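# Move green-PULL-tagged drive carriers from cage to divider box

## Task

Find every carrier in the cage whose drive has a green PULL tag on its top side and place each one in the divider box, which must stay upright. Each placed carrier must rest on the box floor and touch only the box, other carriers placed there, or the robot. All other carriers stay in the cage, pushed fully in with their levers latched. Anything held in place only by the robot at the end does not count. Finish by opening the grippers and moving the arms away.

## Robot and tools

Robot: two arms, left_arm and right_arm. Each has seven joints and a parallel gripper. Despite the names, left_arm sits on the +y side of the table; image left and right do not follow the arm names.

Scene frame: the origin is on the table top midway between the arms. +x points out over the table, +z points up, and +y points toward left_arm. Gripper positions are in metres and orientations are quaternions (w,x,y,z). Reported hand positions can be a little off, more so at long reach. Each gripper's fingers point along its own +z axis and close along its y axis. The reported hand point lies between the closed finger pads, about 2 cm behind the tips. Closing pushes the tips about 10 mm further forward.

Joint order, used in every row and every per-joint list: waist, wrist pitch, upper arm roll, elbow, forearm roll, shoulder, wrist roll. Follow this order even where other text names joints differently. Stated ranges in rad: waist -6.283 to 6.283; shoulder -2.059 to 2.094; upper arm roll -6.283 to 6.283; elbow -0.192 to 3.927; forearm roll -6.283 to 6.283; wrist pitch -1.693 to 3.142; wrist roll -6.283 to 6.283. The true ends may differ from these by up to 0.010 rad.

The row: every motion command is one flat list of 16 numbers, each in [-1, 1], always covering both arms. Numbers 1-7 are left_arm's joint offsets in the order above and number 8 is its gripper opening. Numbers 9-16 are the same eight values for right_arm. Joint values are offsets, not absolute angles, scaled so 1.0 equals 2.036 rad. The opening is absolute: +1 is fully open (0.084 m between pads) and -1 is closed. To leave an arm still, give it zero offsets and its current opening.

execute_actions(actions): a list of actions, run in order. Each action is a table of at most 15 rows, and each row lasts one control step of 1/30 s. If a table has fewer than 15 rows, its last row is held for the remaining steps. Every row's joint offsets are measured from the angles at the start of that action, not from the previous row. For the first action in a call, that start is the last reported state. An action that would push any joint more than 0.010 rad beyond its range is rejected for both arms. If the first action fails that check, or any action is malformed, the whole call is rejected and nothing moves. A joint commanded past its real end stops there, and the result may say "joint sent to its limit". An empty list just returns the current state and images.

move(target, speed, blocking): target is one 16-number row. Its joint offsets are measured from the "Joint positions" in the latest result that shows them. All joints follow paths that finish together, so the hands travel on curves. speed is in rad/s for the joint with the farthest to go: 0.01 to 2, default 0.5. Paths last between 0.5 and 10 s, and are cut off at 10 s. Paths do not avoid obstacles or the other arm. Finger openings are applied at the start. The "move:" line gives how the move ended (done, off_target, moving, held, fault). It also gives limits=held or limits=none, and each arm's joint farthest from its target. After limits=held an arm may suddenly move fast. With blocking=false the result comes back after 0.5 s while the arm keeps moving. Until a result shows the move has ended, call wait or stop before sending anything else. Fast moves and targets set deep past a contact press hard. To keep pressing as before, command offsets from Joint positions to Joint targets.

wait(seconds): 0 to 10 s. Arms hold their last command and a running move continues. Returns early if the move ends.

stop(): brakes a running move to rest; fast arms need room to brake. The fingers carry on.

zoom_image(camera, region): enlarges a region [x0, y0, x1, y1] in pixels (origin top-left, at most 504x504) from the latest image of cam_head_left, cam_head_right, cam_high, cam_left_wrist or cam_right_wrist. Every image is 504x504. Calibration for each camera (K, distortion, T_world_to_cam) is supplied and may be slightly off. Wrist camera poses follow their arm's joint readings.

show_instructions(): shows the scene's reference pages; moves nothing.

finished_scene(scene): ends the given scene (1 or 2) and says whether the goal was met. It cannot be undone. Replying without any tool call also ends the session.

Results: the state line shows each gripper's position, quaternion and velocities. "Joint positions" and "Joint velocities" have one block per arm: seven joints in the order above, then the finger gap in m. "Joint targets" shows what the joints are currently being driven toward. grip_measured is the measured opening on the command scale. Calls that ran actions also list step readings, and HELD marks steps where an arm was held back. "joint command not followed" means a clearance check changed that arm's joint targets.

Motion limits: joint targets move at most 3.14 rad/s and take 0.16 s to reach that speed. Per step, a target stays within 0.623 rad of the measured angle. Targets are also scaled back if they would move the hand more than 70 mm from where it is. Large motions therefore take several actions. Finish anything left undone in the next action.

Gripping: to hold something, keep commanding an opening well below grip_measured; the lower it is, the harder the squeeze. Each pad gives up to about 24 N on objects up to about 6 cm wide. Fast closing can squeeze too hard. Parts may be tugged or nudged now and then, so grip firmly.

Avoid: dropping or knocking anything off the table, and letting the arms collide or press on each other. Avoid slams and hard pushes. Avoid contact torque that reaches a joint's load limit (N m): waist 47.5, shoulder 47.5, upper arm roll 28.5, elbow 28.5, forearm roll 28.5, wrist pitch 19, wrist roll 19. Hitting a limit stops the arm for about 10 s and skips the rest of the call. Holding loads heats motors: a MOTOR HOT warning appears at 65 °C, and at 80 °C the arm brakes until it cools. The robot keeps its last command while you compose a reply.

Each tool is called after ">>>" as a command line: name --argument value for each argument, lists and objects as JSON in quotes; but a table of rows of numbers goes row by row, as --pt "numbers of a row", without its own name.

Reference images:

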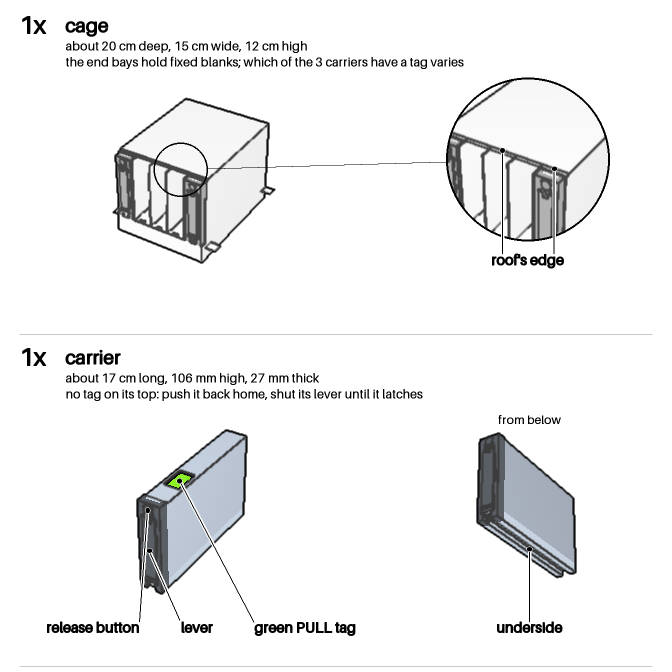

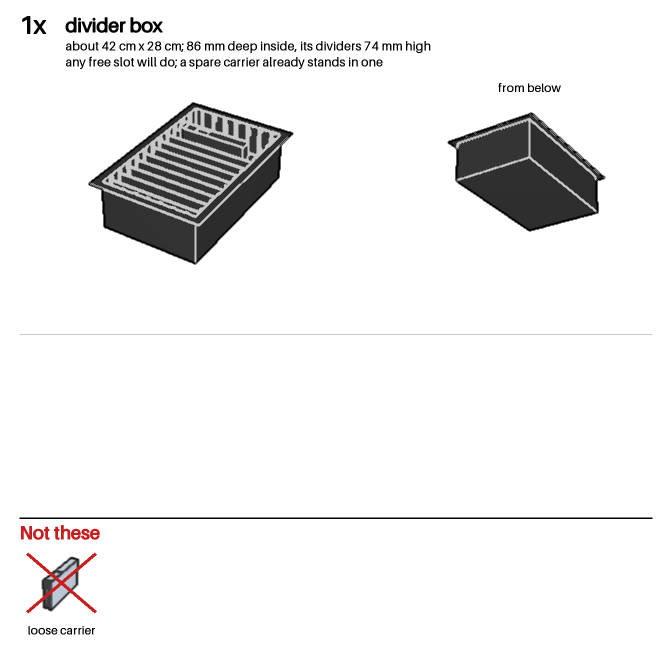

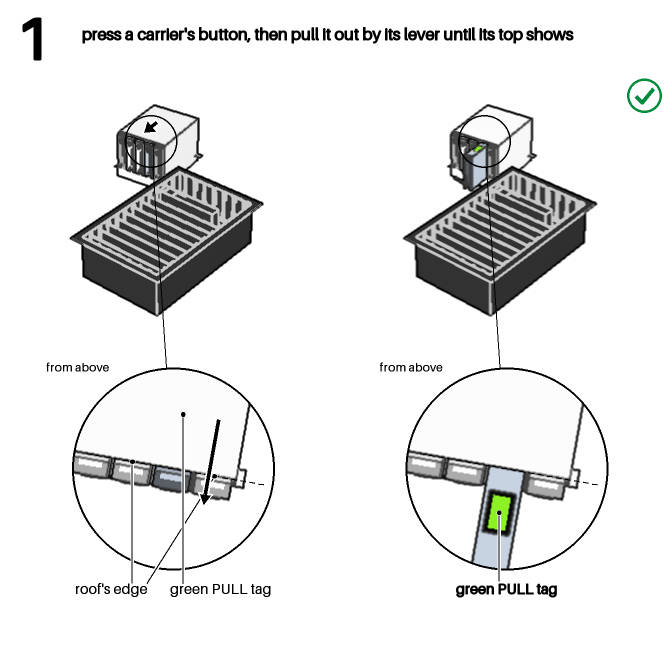

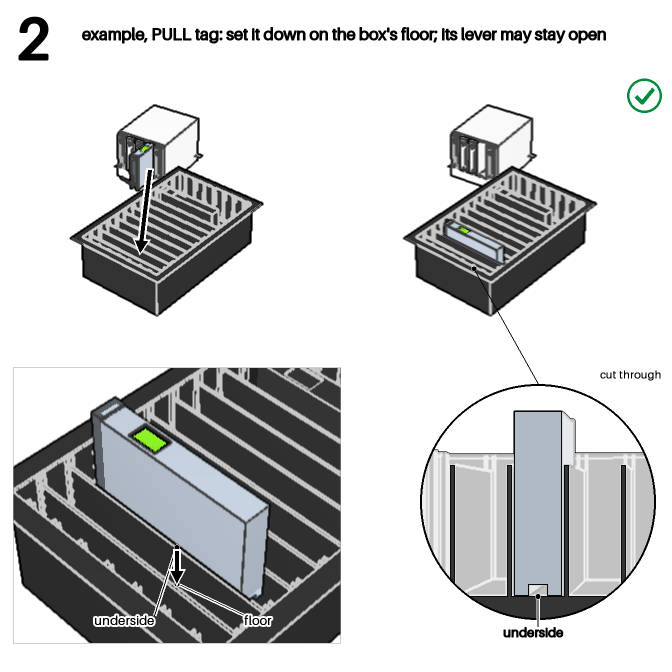

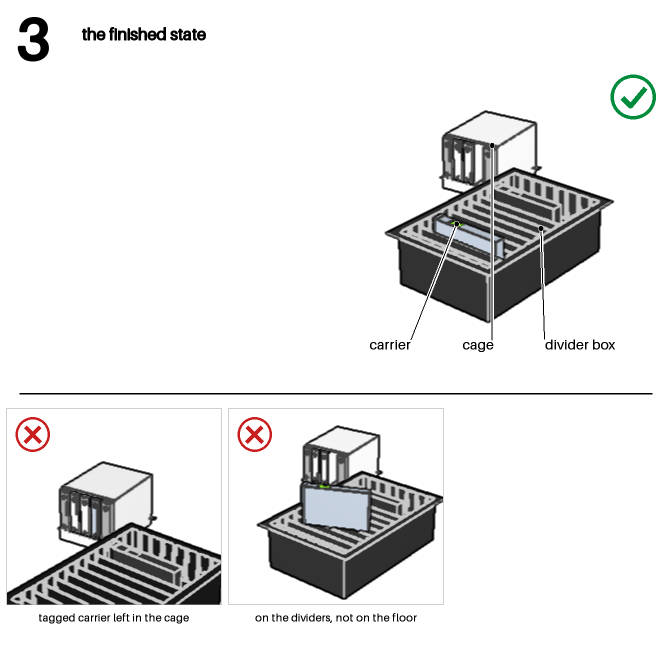

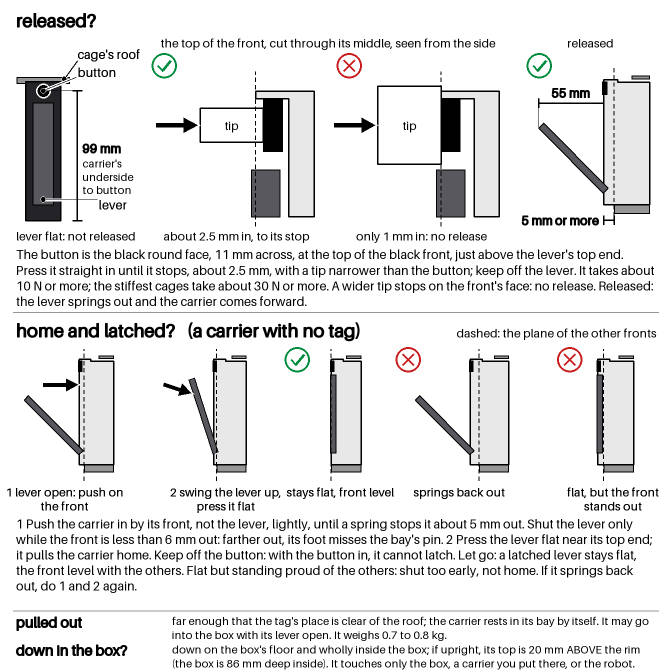

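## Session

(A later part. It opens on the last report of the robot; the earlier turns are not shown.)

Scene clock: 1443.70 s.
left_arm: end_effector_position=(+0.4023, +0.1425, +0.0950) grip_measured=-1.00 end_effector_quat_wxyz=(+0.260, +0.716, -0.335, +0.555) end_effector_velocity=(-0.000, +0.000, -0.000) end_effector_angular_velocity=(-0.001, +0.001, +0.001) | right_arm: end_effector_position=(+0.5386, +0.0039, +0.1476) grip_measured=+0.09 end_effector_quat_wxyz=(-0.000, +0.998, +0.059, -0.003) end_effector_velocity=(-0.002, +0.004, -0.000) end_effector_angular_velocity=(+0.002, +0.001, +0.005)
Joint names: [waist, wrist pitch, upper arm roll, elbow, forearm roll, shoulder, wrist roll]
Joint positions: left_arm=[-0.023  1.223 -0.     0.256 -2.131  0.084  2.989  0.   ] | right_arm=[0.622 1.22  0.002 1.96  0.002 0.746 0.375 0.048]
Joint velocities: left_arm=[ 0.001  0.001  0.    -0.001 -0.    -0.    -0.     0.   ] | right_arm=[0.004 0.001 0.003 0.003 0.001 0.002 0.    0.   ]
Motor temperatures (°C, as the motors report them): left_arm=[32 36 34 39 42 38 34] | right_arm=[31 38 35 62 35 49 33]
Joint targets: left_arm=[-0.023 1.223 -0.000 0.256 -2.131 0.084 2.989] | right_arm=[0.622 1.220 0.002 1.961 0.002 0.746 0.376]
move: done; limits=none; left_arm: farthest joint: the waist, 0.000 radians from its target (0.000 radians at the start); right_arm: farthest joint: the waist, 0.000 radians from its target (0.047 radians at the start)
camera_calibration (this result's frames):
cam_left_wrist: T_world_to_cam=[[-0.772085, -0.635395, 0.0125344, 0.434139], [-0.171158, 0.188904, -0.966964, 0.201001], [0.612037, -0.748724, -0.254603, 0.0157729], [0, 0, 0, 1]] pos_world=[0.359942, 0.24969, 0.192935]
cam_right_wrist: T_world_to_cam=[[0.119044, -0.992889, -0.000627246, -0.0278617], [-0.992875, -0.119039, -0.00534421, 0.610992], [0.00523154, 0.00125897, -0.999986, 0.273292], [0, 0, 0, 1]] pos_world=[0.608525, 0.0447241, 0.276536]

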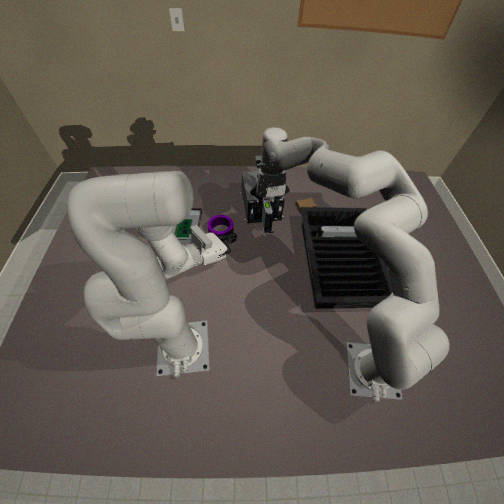

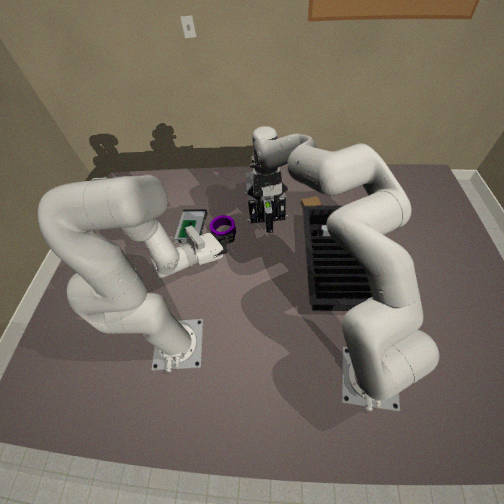

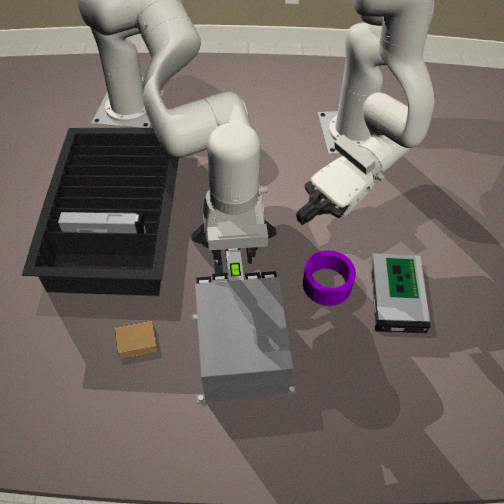

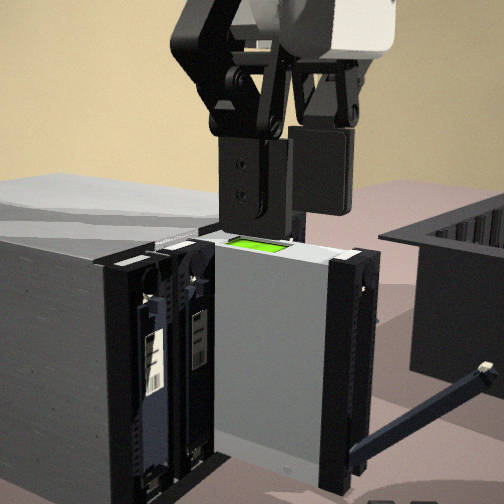

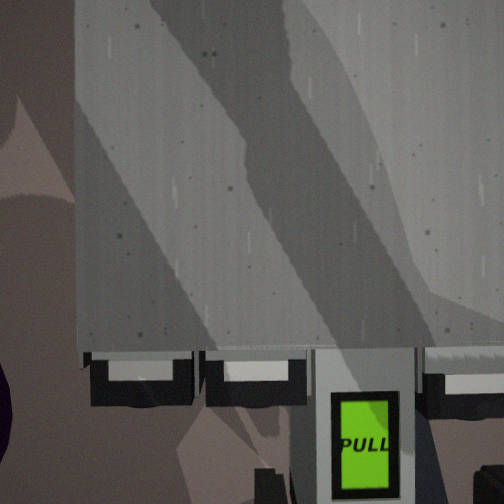

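>>> move --target '[0,0,0,0,0,0,0,-1, 0,-0.04328,0,-0.02773,0,0.01555,0,0.1]' --speed 0.15

>>> move --target '[0,0,0,0,0,0,0,-1, 0,0,0,0,0,0,0,-0.8]' --speed 0.15

Scene clock: 1447.93 s.
left_arm: end_effector_position=(+0.4023, +0.1425, +0.0950) grip_measured=-1.00 end_effector_quat_wxyz=(+0.260, +0.716, -0.335, +0.555) end_effector_velocity=(+0.000, -0.000, +0.000) end_effector_angular_velocity=(+0.001, -0.001, -0.001) | right_arm: end_effector_position=(+0.5388, +0.0040, +0.1099) grip_measured=+0.09 end_effector_quat_wxyz=(-0.000, +0.998, +0.059, -0.003) end_effector_velocity=(-0.001, -0.001, -0.003) end_effector_angular_velocity=(-0.003, +0.005, -0.000)
Joint names: [waist, wrist pitch, upper arm roll, elbow, forearm roll, shoulder, wrist roll]
Joint positions: left_arm=[-0.023  1.223 -0.     0.256 -2.131  0.084  2.989  0.   ] | right_arm=[0.622 1.132 0.002 1.904 0.002 0.778 0.375 0.048]
Joint velocities: left_arm=[ 0.    -0.    -0.001  0.001  0.    -0.     0.     0.   ] | right_arm=[-0.    -0.    -0.    -0.004  0.     0.003 -0.     0.   ]
Motor temperatures (°C, as the motors report them): left_arm=[32 36 34 39 42 38 34] | right_arm=[31 38 35 62 35 49 33]
Joint targets: left_arm=[-0.023 1.223 -0.000 0.256 -2.131 0.084 2.989] | right_arm=[0.622 1.132 0.002 1.904 0.002 0.778 0.375]
move: done; limits=none; left_arm: farthest joint: the waist, 0.000 radians from its target (0.000 radians at the start); right_arm: farthest joint: the elbow, 0.001 radians from its target (0.057 radians at the start)
camera_calibration (this result's frames):
cam_left_wrist: T_world_to_cam=[[-0.772085, -0.635395, 0.0125344, 0.434139], [-0.171158, 0.188904, -0.966964, 0.201001], [0.612037, -0.748724, -0.254603, 0.0157728], [0, 0, 0, 1]] pos_world=[0.359942, 0.24969, 0.192935]
cam_right_wrist: T_world_to_cam=[[0.118876, -0.992909, -0.000818097, -0.0276904], [-0.992893, -0.118869, -0.00585278, 0.611048], [0.00571403, 0.00150804, -0.999983, 0.235351], [0, 0, 0, 1]] pos_world=[0.608652, 0.044786, 0.238901]

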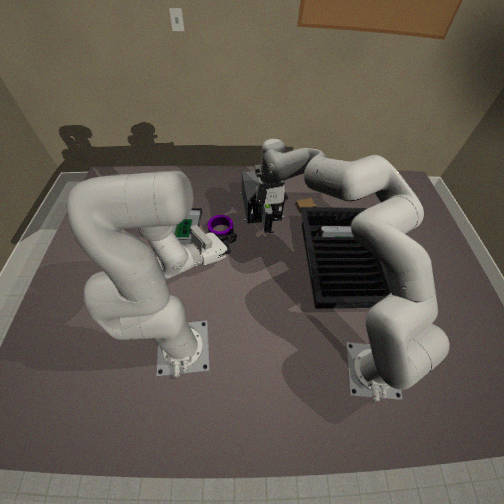

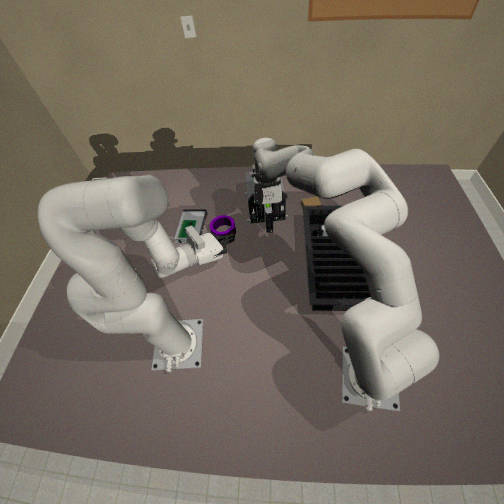

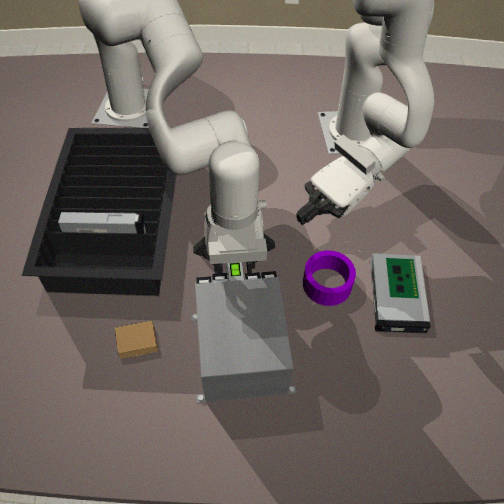

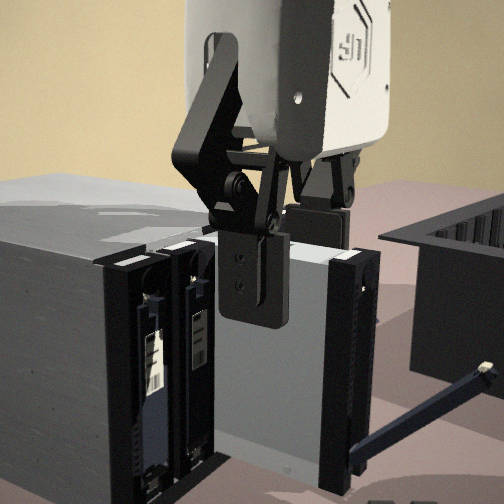

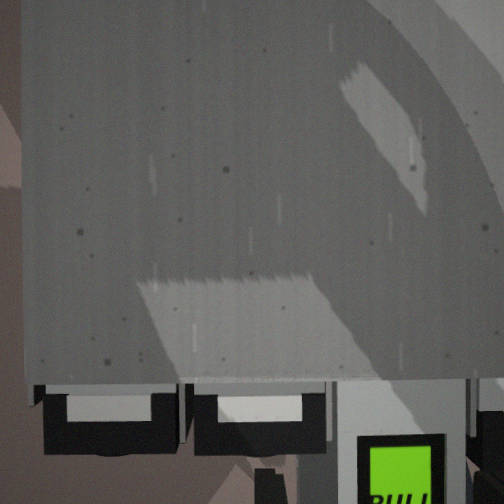

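Scene clock: 1448.43 s.
left_arm: end_effector_position=(+0.4023, +0.1425, +0.0950) grip_measured=-1.00 end_effector_quat_wxyz=(+0.260, +0.716, -0.335, +0.555) end_effector_velocity=(-0.000, -0.000, +0.000) end_effector_angular_velocity=(-0.000, -0.001, -0.001) | right_arm: end_effector_position=(+0.5386, +0.0043, +0.1098) grip_measured=-0.40 end_effector_quat_wxyz=(-0.000, +0.998, +0.059, -0.003) end_effector_velocity=(-0.000, -0.000, -0.000) end_effector_angular_velocity=(-0.001, +0.000, +0.000)
Joint names: [waist, wrist pitch, upper arm roll, elbow, forearm roll, shoulder, wrist roll]
Joint positions: left_arm=[-0.023  1.223 -0.     0.256 -2.131  0.084  2.989  0.   ] | right_arm=[0.622 1.132 0.002 1.904 0.002 0.778 0.375 0.027]
Joint velocities: left_arm=[ 0.001  0.001 -0.002 -0.     0.     0.     0.001  0.   ] | right_arm=[ 0.     0.    -0.    -0.    -0.001 -0.     0.     0.   ]
Motor temperatures (°C, as the motors report them): left_arm=[32 36 34 39 42 38 34] | right_arm=[31 38 35 62 35 49 33]
Joint targets: left_arm=[-0.023 1.223 -0.000 0.256 -2.131 0.084 2.989] | right_arm=[0.622 1.132 0.002 1.904 0.002 0.778 0.375]
move: done; limits=none; left_arm: farthest joint: the waist, 0.000 radians from its target (0.000 radians at the start); right_arm: farthest joint: the waist, 0.000 radians from its target (0.000 radians at the start)
camera_calibration (this result's frames):
cam_left_wrist: T_world_to_cam=[[-0.772086, -0.635395, 0.0125344, 0.434139], [-0.171158, 0.188904, -0.966964, 0.201001], [0.612037, -0.748725, -0.254603, 0.0157729], [0, 0, 0, 1]] pos_world=[0.359942, 0.249689, 0.192935]
cam_right_wrist: T_world_to_cam=[[0.119252, -0.992863, -0.00106124, -0.027602], [-0.992848, -0.119244, -0.00572788, 0.610905], [0.00556046, 0.00173671, -0.999983, 0.235382], [0, 0, 0, 1]] pos_world=[0.608519, 0.0450328, 0.238847]

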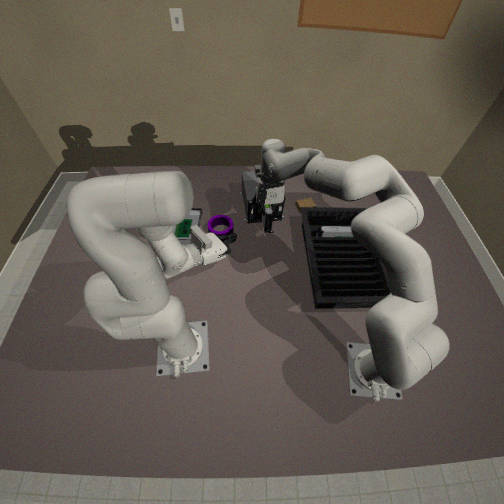

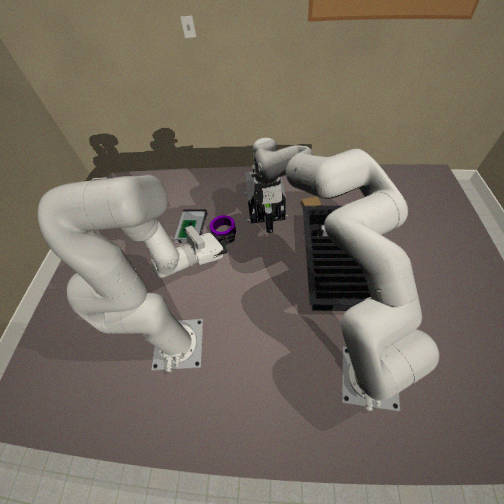

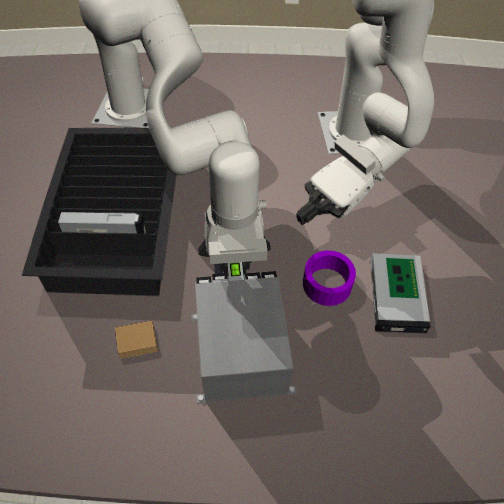

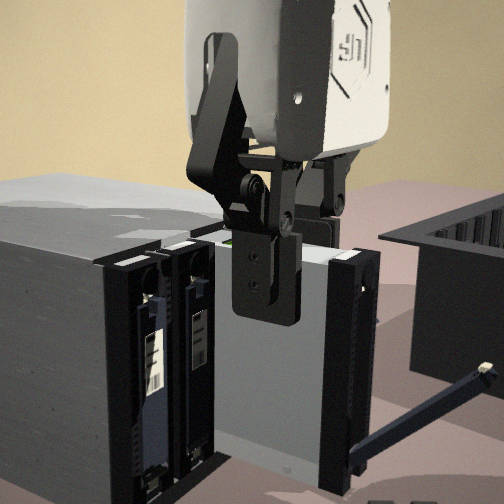

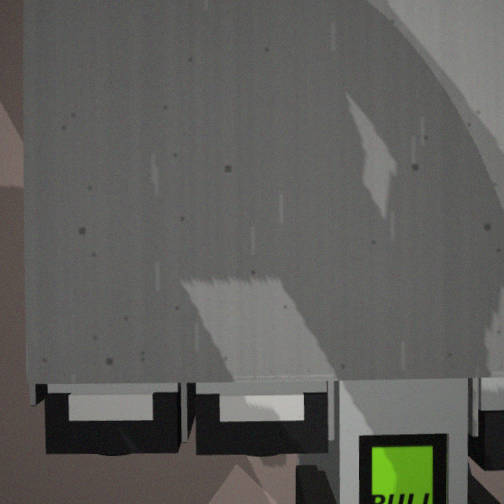

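>>> move --target '[0,0,0,0,0,0,0,-1, 0.01131,-0.04721,0,-0.11689,0,-0.06968,0.01131,-0.8]' --speed 0.15

>>> move --target '[0,0,0,0,0,0,0,-1, 0,0,0,0,0,0,0,-0.05]' --speed 0.15

Scene clock: 1461.43 s.
left_arm: end_effector_position=(+0.4023, +0.1425, +0.0950) grip_measured=-1.00 end_effector_quat_wxyz=(+0.260, +0.716, -0.335, +0.555) end_effector_velocity=(-0.000, -0.000, +0.000) end_effector_angular_velocity=(+0.000, -0.000, -0.001) | right_arm: end_effector_position=(+0.5002, -0.0000, +0.1099) grip_measured=-0.40 end_effector_quat_wxyz=(-0.000, +0.998, +0.059, -0.003) end_effector_velocity=(-0.001, +0.000, -0.000) end_effector_angular_velocity=(-0.000, +0.002, +0.001)
Joint names: [waist, wrist pitch, upper arm roll, elbow, forearm roll, shoulder, wrist roll]
Joint positions: left_arm=[-0.023  1.223 -0.     0.256 -2.131  0.084  2.989  0.   ] | right_arm=[0.645 1.036 0.002 1.666 0.002 0.636 0.398 0.027]
Joint velocities: left_arm=[-0.    -0.    -0.001  0.    -0.    -0.     0.     0.   ] | right_arm=[ 0.     0.001  0.    -0.002  0.001 -0.001 -0.    -0.   ]
Motor temperatures (°C, as the motors report them): left_arm=[32 36 34 39 42 38 34] | right_arm=[31 38 35 62 35 49 33]
Joint targets: left_arm=[-0.023 1.223 -0.000 0.256 -2.131 0.084 2.989] | right_arm=[0.645 1.036 0.002 1.666 0.002 0.636 0.398]
move: done; limits=none; left_arm: farthest joint: the waist, 0.000 radians from its target (0.000 radians at the start); right_arm: farthest joint: the waist, 0.000 radians from its target (0.023 radians at the start)
camera_calibration (this result's frames):
cam_left_wrist: T_world_to_cam=[[-0.772086, -0.635395, 0.0125345, 0.434139], [-0.171158, 0.188904, -0.966964, 0.201001], [0.612036, -0.748725, -0.254603, 0.015773], [0, 0, 0, 1]] pos_world=[0.359942, 0.249689, 0.192935]
cam_right_wrist: T_world_to_cam=[[0.119402, -0.992846, -0.000694602, -0.0273658], [-0.99283, -0.119396, -0.00581015, 0.572223], [0.00568565, 0.00138337, -0.999983, 0.235621], [0, 0, 0, 1]] pos_world=[0.570048, 0.0408252, 0.238923]

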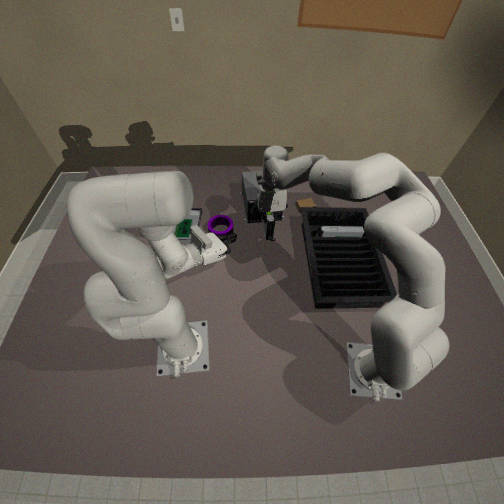

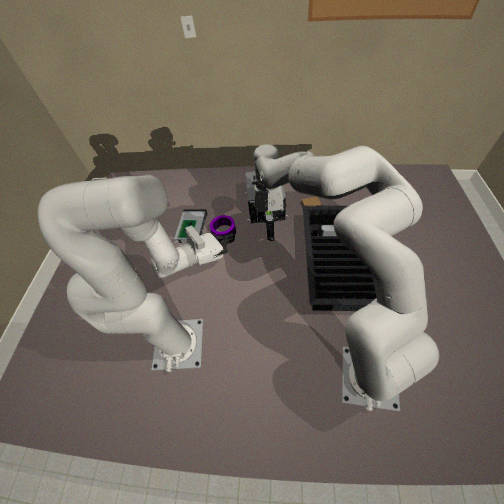

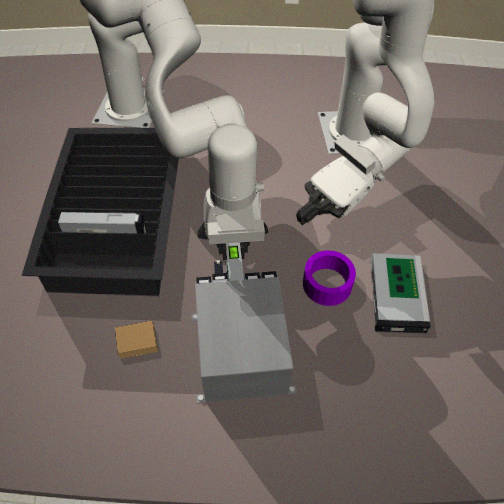

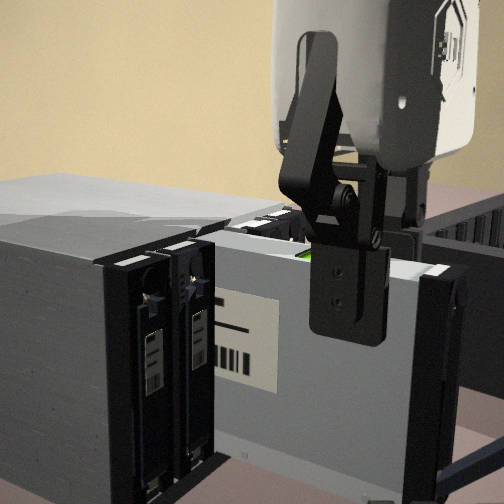

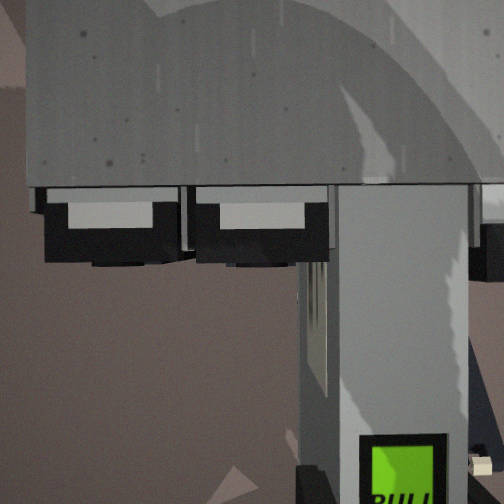

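Scene clock: 1461.93 s.
left_arm: end_effector_position=(+0.4023, +0.1425, +0.0950) grip_measured=-1.00 end_effector_quat_wxyz=(+0.260, +0.716, -0.335, +0.555) end_effector_velocity=(+0.000, -0.001, +0.001) end_effector_angular_velocity=(-0.001, -0.001, -0.002) | right_arm: end_effector_position=(+0.5003, -0.0000, +0.1101) grip_measured=-0.06 end_effector_quat_wxyz=(-0.000, +0.998, +0.059, -0.003) end_effector_velocity=(+0.001, -0.000, +0.000) end_effector_angular_velocity=(+0.000, -0.001, -0.000)
Joint names: [waist, wrist pitch, upper arm roll, elbow, forearm roll, shoulder, wrist roll]
Joint positions: left_arm=[-0.023  1.223 -0.     0.256 -2.131  0.084  2.989  0.   ] | right_arm=[0.645 1.036 0.002 1.667 0.002 0.636 0.398 0.041]
Joint velocities: left_arm=[ 0.     0.001 -0.002  0.001  0.     0.    -0.001  0.   ] | right_arm=[-0.001 -0.001 -0.     0.001 -0.     0.    -0.001 -0.   ]
Motor temperatures (°C, as the motors report them): left_arm=[32 36 34 39 42 38 34] | right_arm=[31 38 35 62 35 49 33]
Joint targets: left_arm=[-0.023 1.223 -0.000 0.256 -2.131 0.084 2.989] | right_arm=[0.645 1.036 0.002 1.666 0.002 0.636 0.398]
move: done; limits=none; left_arm: farthest joint: the waist, 0.000 radians from its target (0.000 radians at the start); right_arm: farthest joint: the elbow, 0.001 radians from its target (0.000 radians at the start)
camera_calibration (this result's frames):
cam_left_wrist: T_world_to_cam=[[-0.772085, -0.635395, 0.0125342, 0.434139], [-0.171158, 0.188904, -0.966964, 0.201001], [0.612037, -0.748725, -0.254603, 0.0157729], [0, 0, 0, 1]] pos_world=[0.359942, 0.249689, 0.192935]
cam_right_wrist: T_world_to_cam=[[0.11935, -0.992852, -0.000801125, -0.0273257], [-0.992834, -0.119343, -0.00613741, 0.57235], [0.00599793, 0.00152788, -0.999981, 0.235646], [0, 0, 0, 1]] pos_world=[0.570097, 0.0408155, 0.239133]

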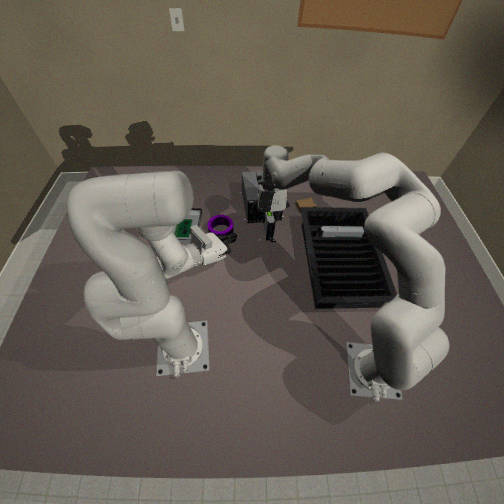

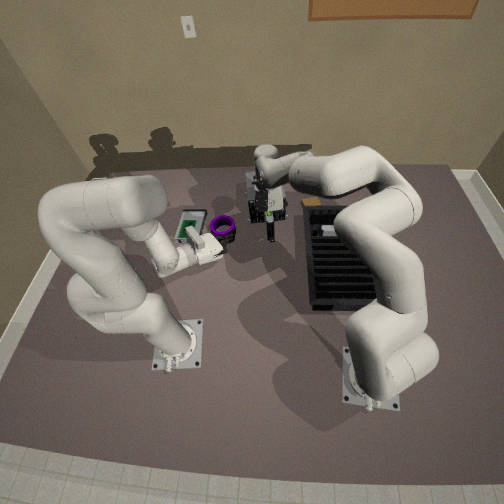

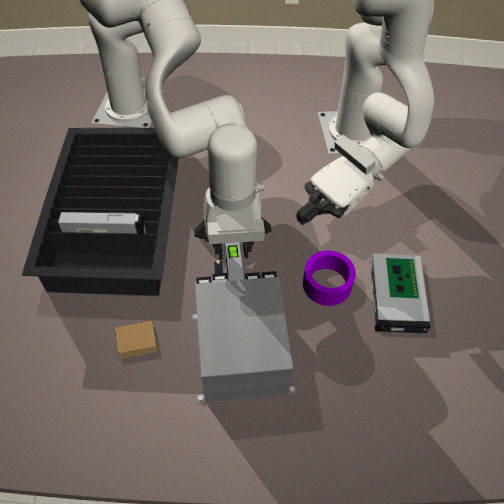

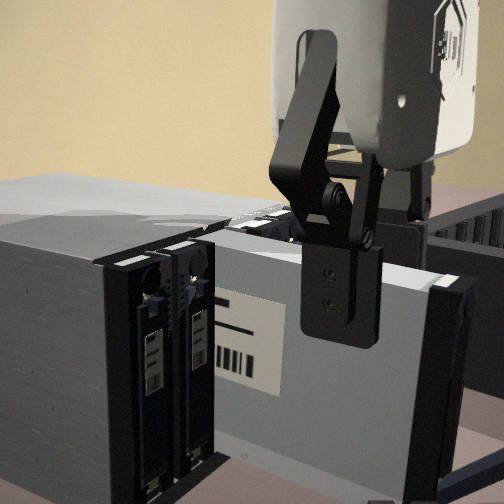

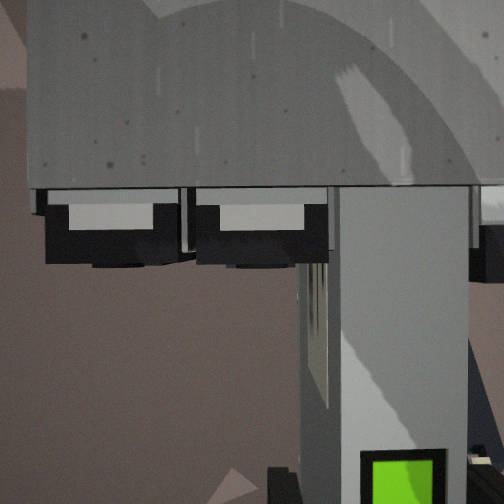

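>>> move --target '[0,0,0,0,0,0,0,-1, -0.01131,0.04721,0,0.11689,0,0.06968,-0.01131,-0.05]' --speed 0.25

>>> move --target '[0,0,0,0,0,0,0,-1, 0,0,0,0,0,0,0,-0.85]' --speed 0.15

Scene clock: 1466.97 s.
left_arm: end_effector_position=(+0.4023, +0.1425, +0.0950) grip_measured=-1.00 end_effector_quat_wxyz=(+0.260, +0.716, -0.335, +0.555) end_effector_velocity=(+0.001, +0.000, +0.000) end_effector_angular_velocity=(-0.001, -0.001, +0.000) | right_arm: end_effector_position=(+0.5387, +0.0044, +0.1100) grip_measured=-0.06 end_effector_quat_wxyz=(-0.000, +0.998, +0.059, -0.003) end_effector_velocity=(+0.000, -0.000, -0.000) end_effector_angular_velocity=(-0.000, +0.000, +0.000)
Joint names: [waist, wrist pitch, upper arm roll, elbow, forearm roll, shoulder, wrist roll]
Joint positions: left_arm=[-0.023  1.223 -0.     0.256 -2.131  0.084  2.989  0.   ] | right_arm=[0.622 1.132 0.002 1.904 0.002 0.777 0.375 0.041]
Joint velocities: left_arm=[ 0.001  0.001 -0.     0.001 -0.    -0.    -0.     0.   ] | right_arm=[ 0.     0.001 -0.001  0.003  0.001  0.002 -0.001  0.   ]
Motor temperatures (°C, as the motors report them): left_arm=[32 36 34 39 42 38 34] | right_arm=[31 38 35 61 35 49 33]
Joint targets: left_arm=[-0.023 1.223 -0.000 0.256 -2.131 0.084 2.989] | right_arm=[0.622 1.132 0.002 1.905 0.002 0.778 0.375]
move: done; limits=none; left_arm: farthest joint: the waist, 0.000 radians from its target (0.000 radians at the start); right_arm: farthest joint: the elbow, 0.001 radians from its target (0.239 radians at the start)
camera_calibration (this result's frames):
cam_left_wrist: T_world_to_cam=[[-0.772085, -0.635395, 0.0125344, 0.434139], [-0.171158, 0.188904, -0.966964, 0.201001], [0.612037, -0.748724, -0.254603, 0.0157729], [0, 0, 0, 1]] pos_world=[0.359942, 0.24969, 0.192935]
cam_right_wrist: T_world_to_cam=[[0.119354, -0.992851, -0.00125503, -0.0275355], [-0.992834, -0.119344, -0.00606314, 0.610986], [0.00587002, 0.0019697, -0.999981, 0.235419], [0, 0, 0, 1]] pos_world=[0.608512, 0.0451152, 0.239085]

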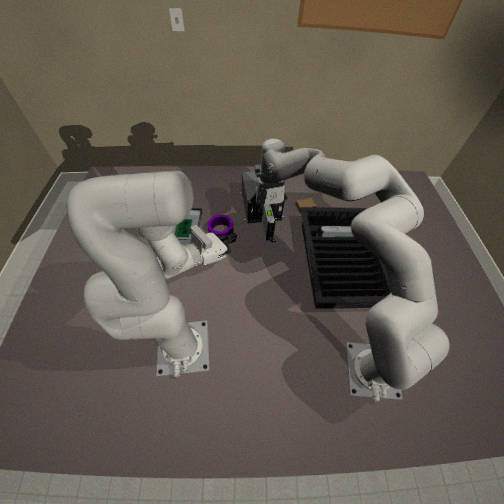

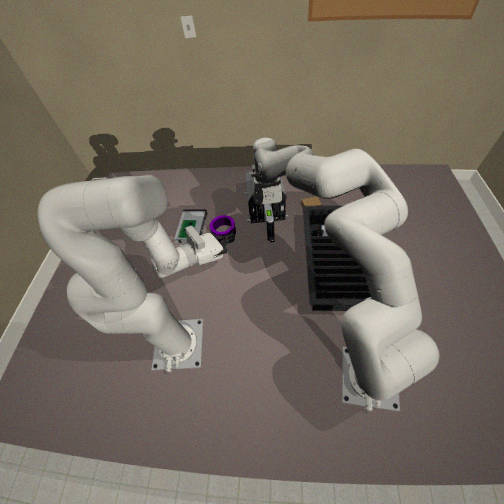

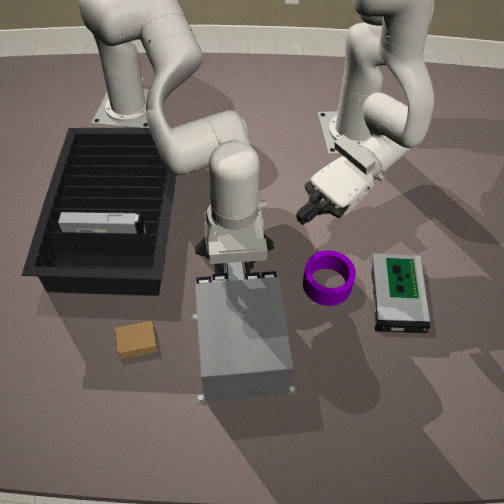

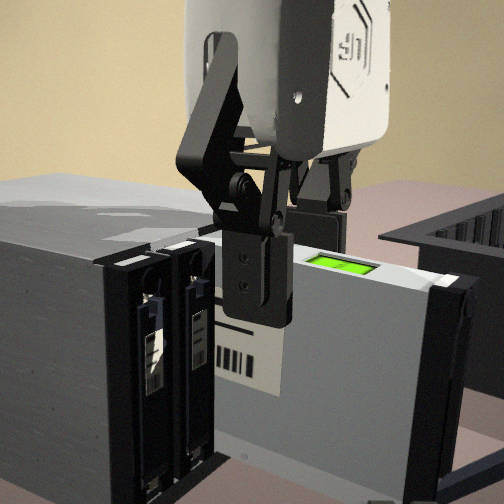

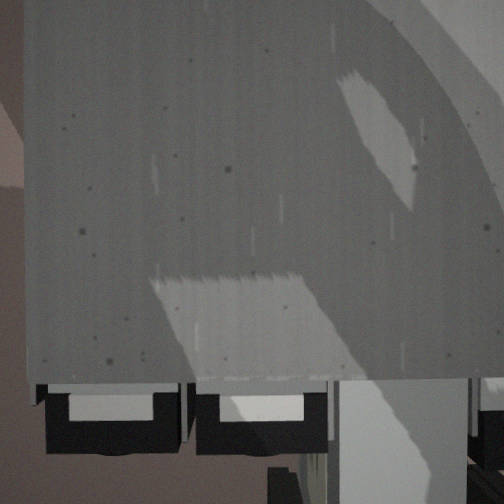

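Scene clock: 1467.47 s.
left_arm: end_effector_position=(+0.4023, +0.1425, +0.0950) grip_measured=-1.00 end_effector_quat_wxyz=(+0.260, +0.716, -0.335, +0.555) end_effector_velocity=(+0.000, +0.001, -0.000) end_effector_angular_velocity=(+0.001, +0.000, +0.002) | right_arm: end_effector_position=(+0.5387, +0.0043, +0.1101) grip_measured=-0.40 end_effector_quat_wxyz=(-0.000, +0.998, +0.059, -0.003) end_effector_velocity=(-0.000, +0.000, +0.000) end_effector_angular_velocity=(+0.000, +0.001, -0.001)
Joint names: [waist, wrist pitch, upper arm roll, elbow, forearm roll, shoulder, wrist roll]
Joint positions: left_arm=[-0.023  1.223 -0.     0.256 -2.131  0.084  2.989  0.   ] | right_arm=[0.622 1.132 0.002 1.904 0.002 0.777 0.375 0.027]
Joint velocities: left_arm=[ 0.001 -0.001  0.001  0.    -0.    -0.     0.001  0.   ] | right_arm=[ 0.     0.    -0.    -0.     0.001 -0.     0.001  0.   ]
Motor temperatures (°C, as the motors report them): left_arm=[32 36 34 39 42 38 34] | right_arm=[31 38 35 61 35 49 33]
Joint targets: left_arm=[-0.023 1.223 -0.000 0.256 -2.131 0.084 2.989] | right_arm=[0.622 1.132 0.002 1.904 0.002 0.777 0.375]
move: done; limits=none; left_arm: farthest joint: the waist, 0.000 radians from its target (0.000 radians at the start); right_arm: farthest joint: the waist, 0.000 radians from its target (0.000 radians at the start)
camera_calibration (this result's frames):
cam_left_wrist: T_world_to_cam=[[-0.772085, -0.635395, 0.012534, 0.434139], [-0.171158, 0.188904, -0.966964, 0.201001], [0.612037, -0.748724, -0.254603, 0.0157728], [0, 0, 0, 1]] pos_world=[0.359942, 0.24969, 0.192935]
cam_right_wrist: T_world_to_cam=[[0.119434, -0.992842, -0.00116019, -0.0276585], [-0.992825, -0.119425, -0.00607288, 0.610998], [0.00589086, 0.00187717, -0.999981, 0.235427], [0, 0, 0, 1]] pos_world=[0.60853, 0.0450657, 0.239101]

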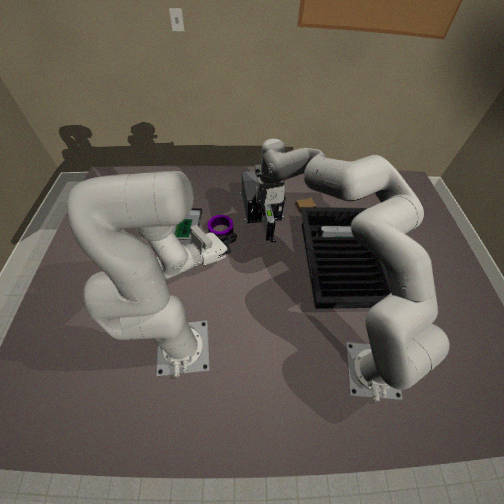

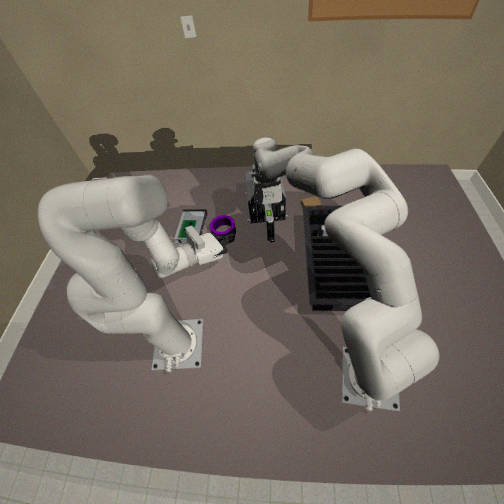

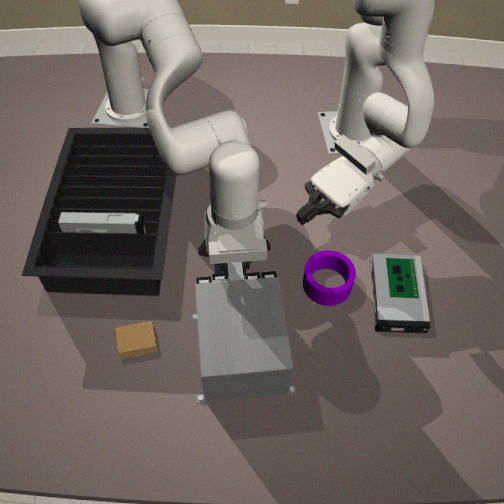

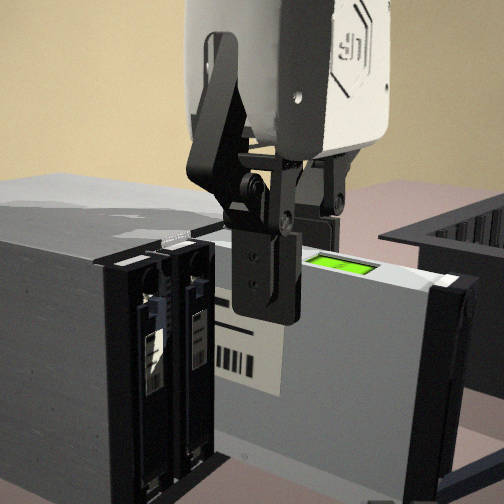

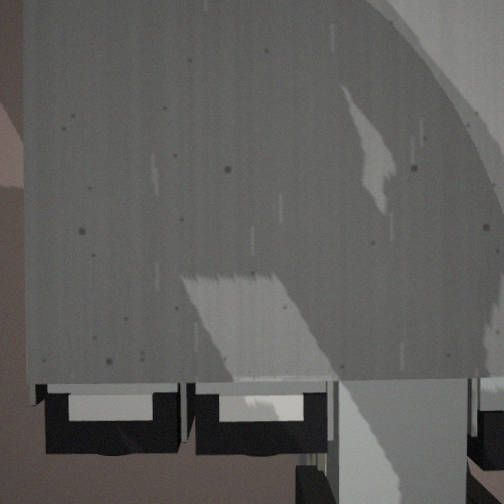

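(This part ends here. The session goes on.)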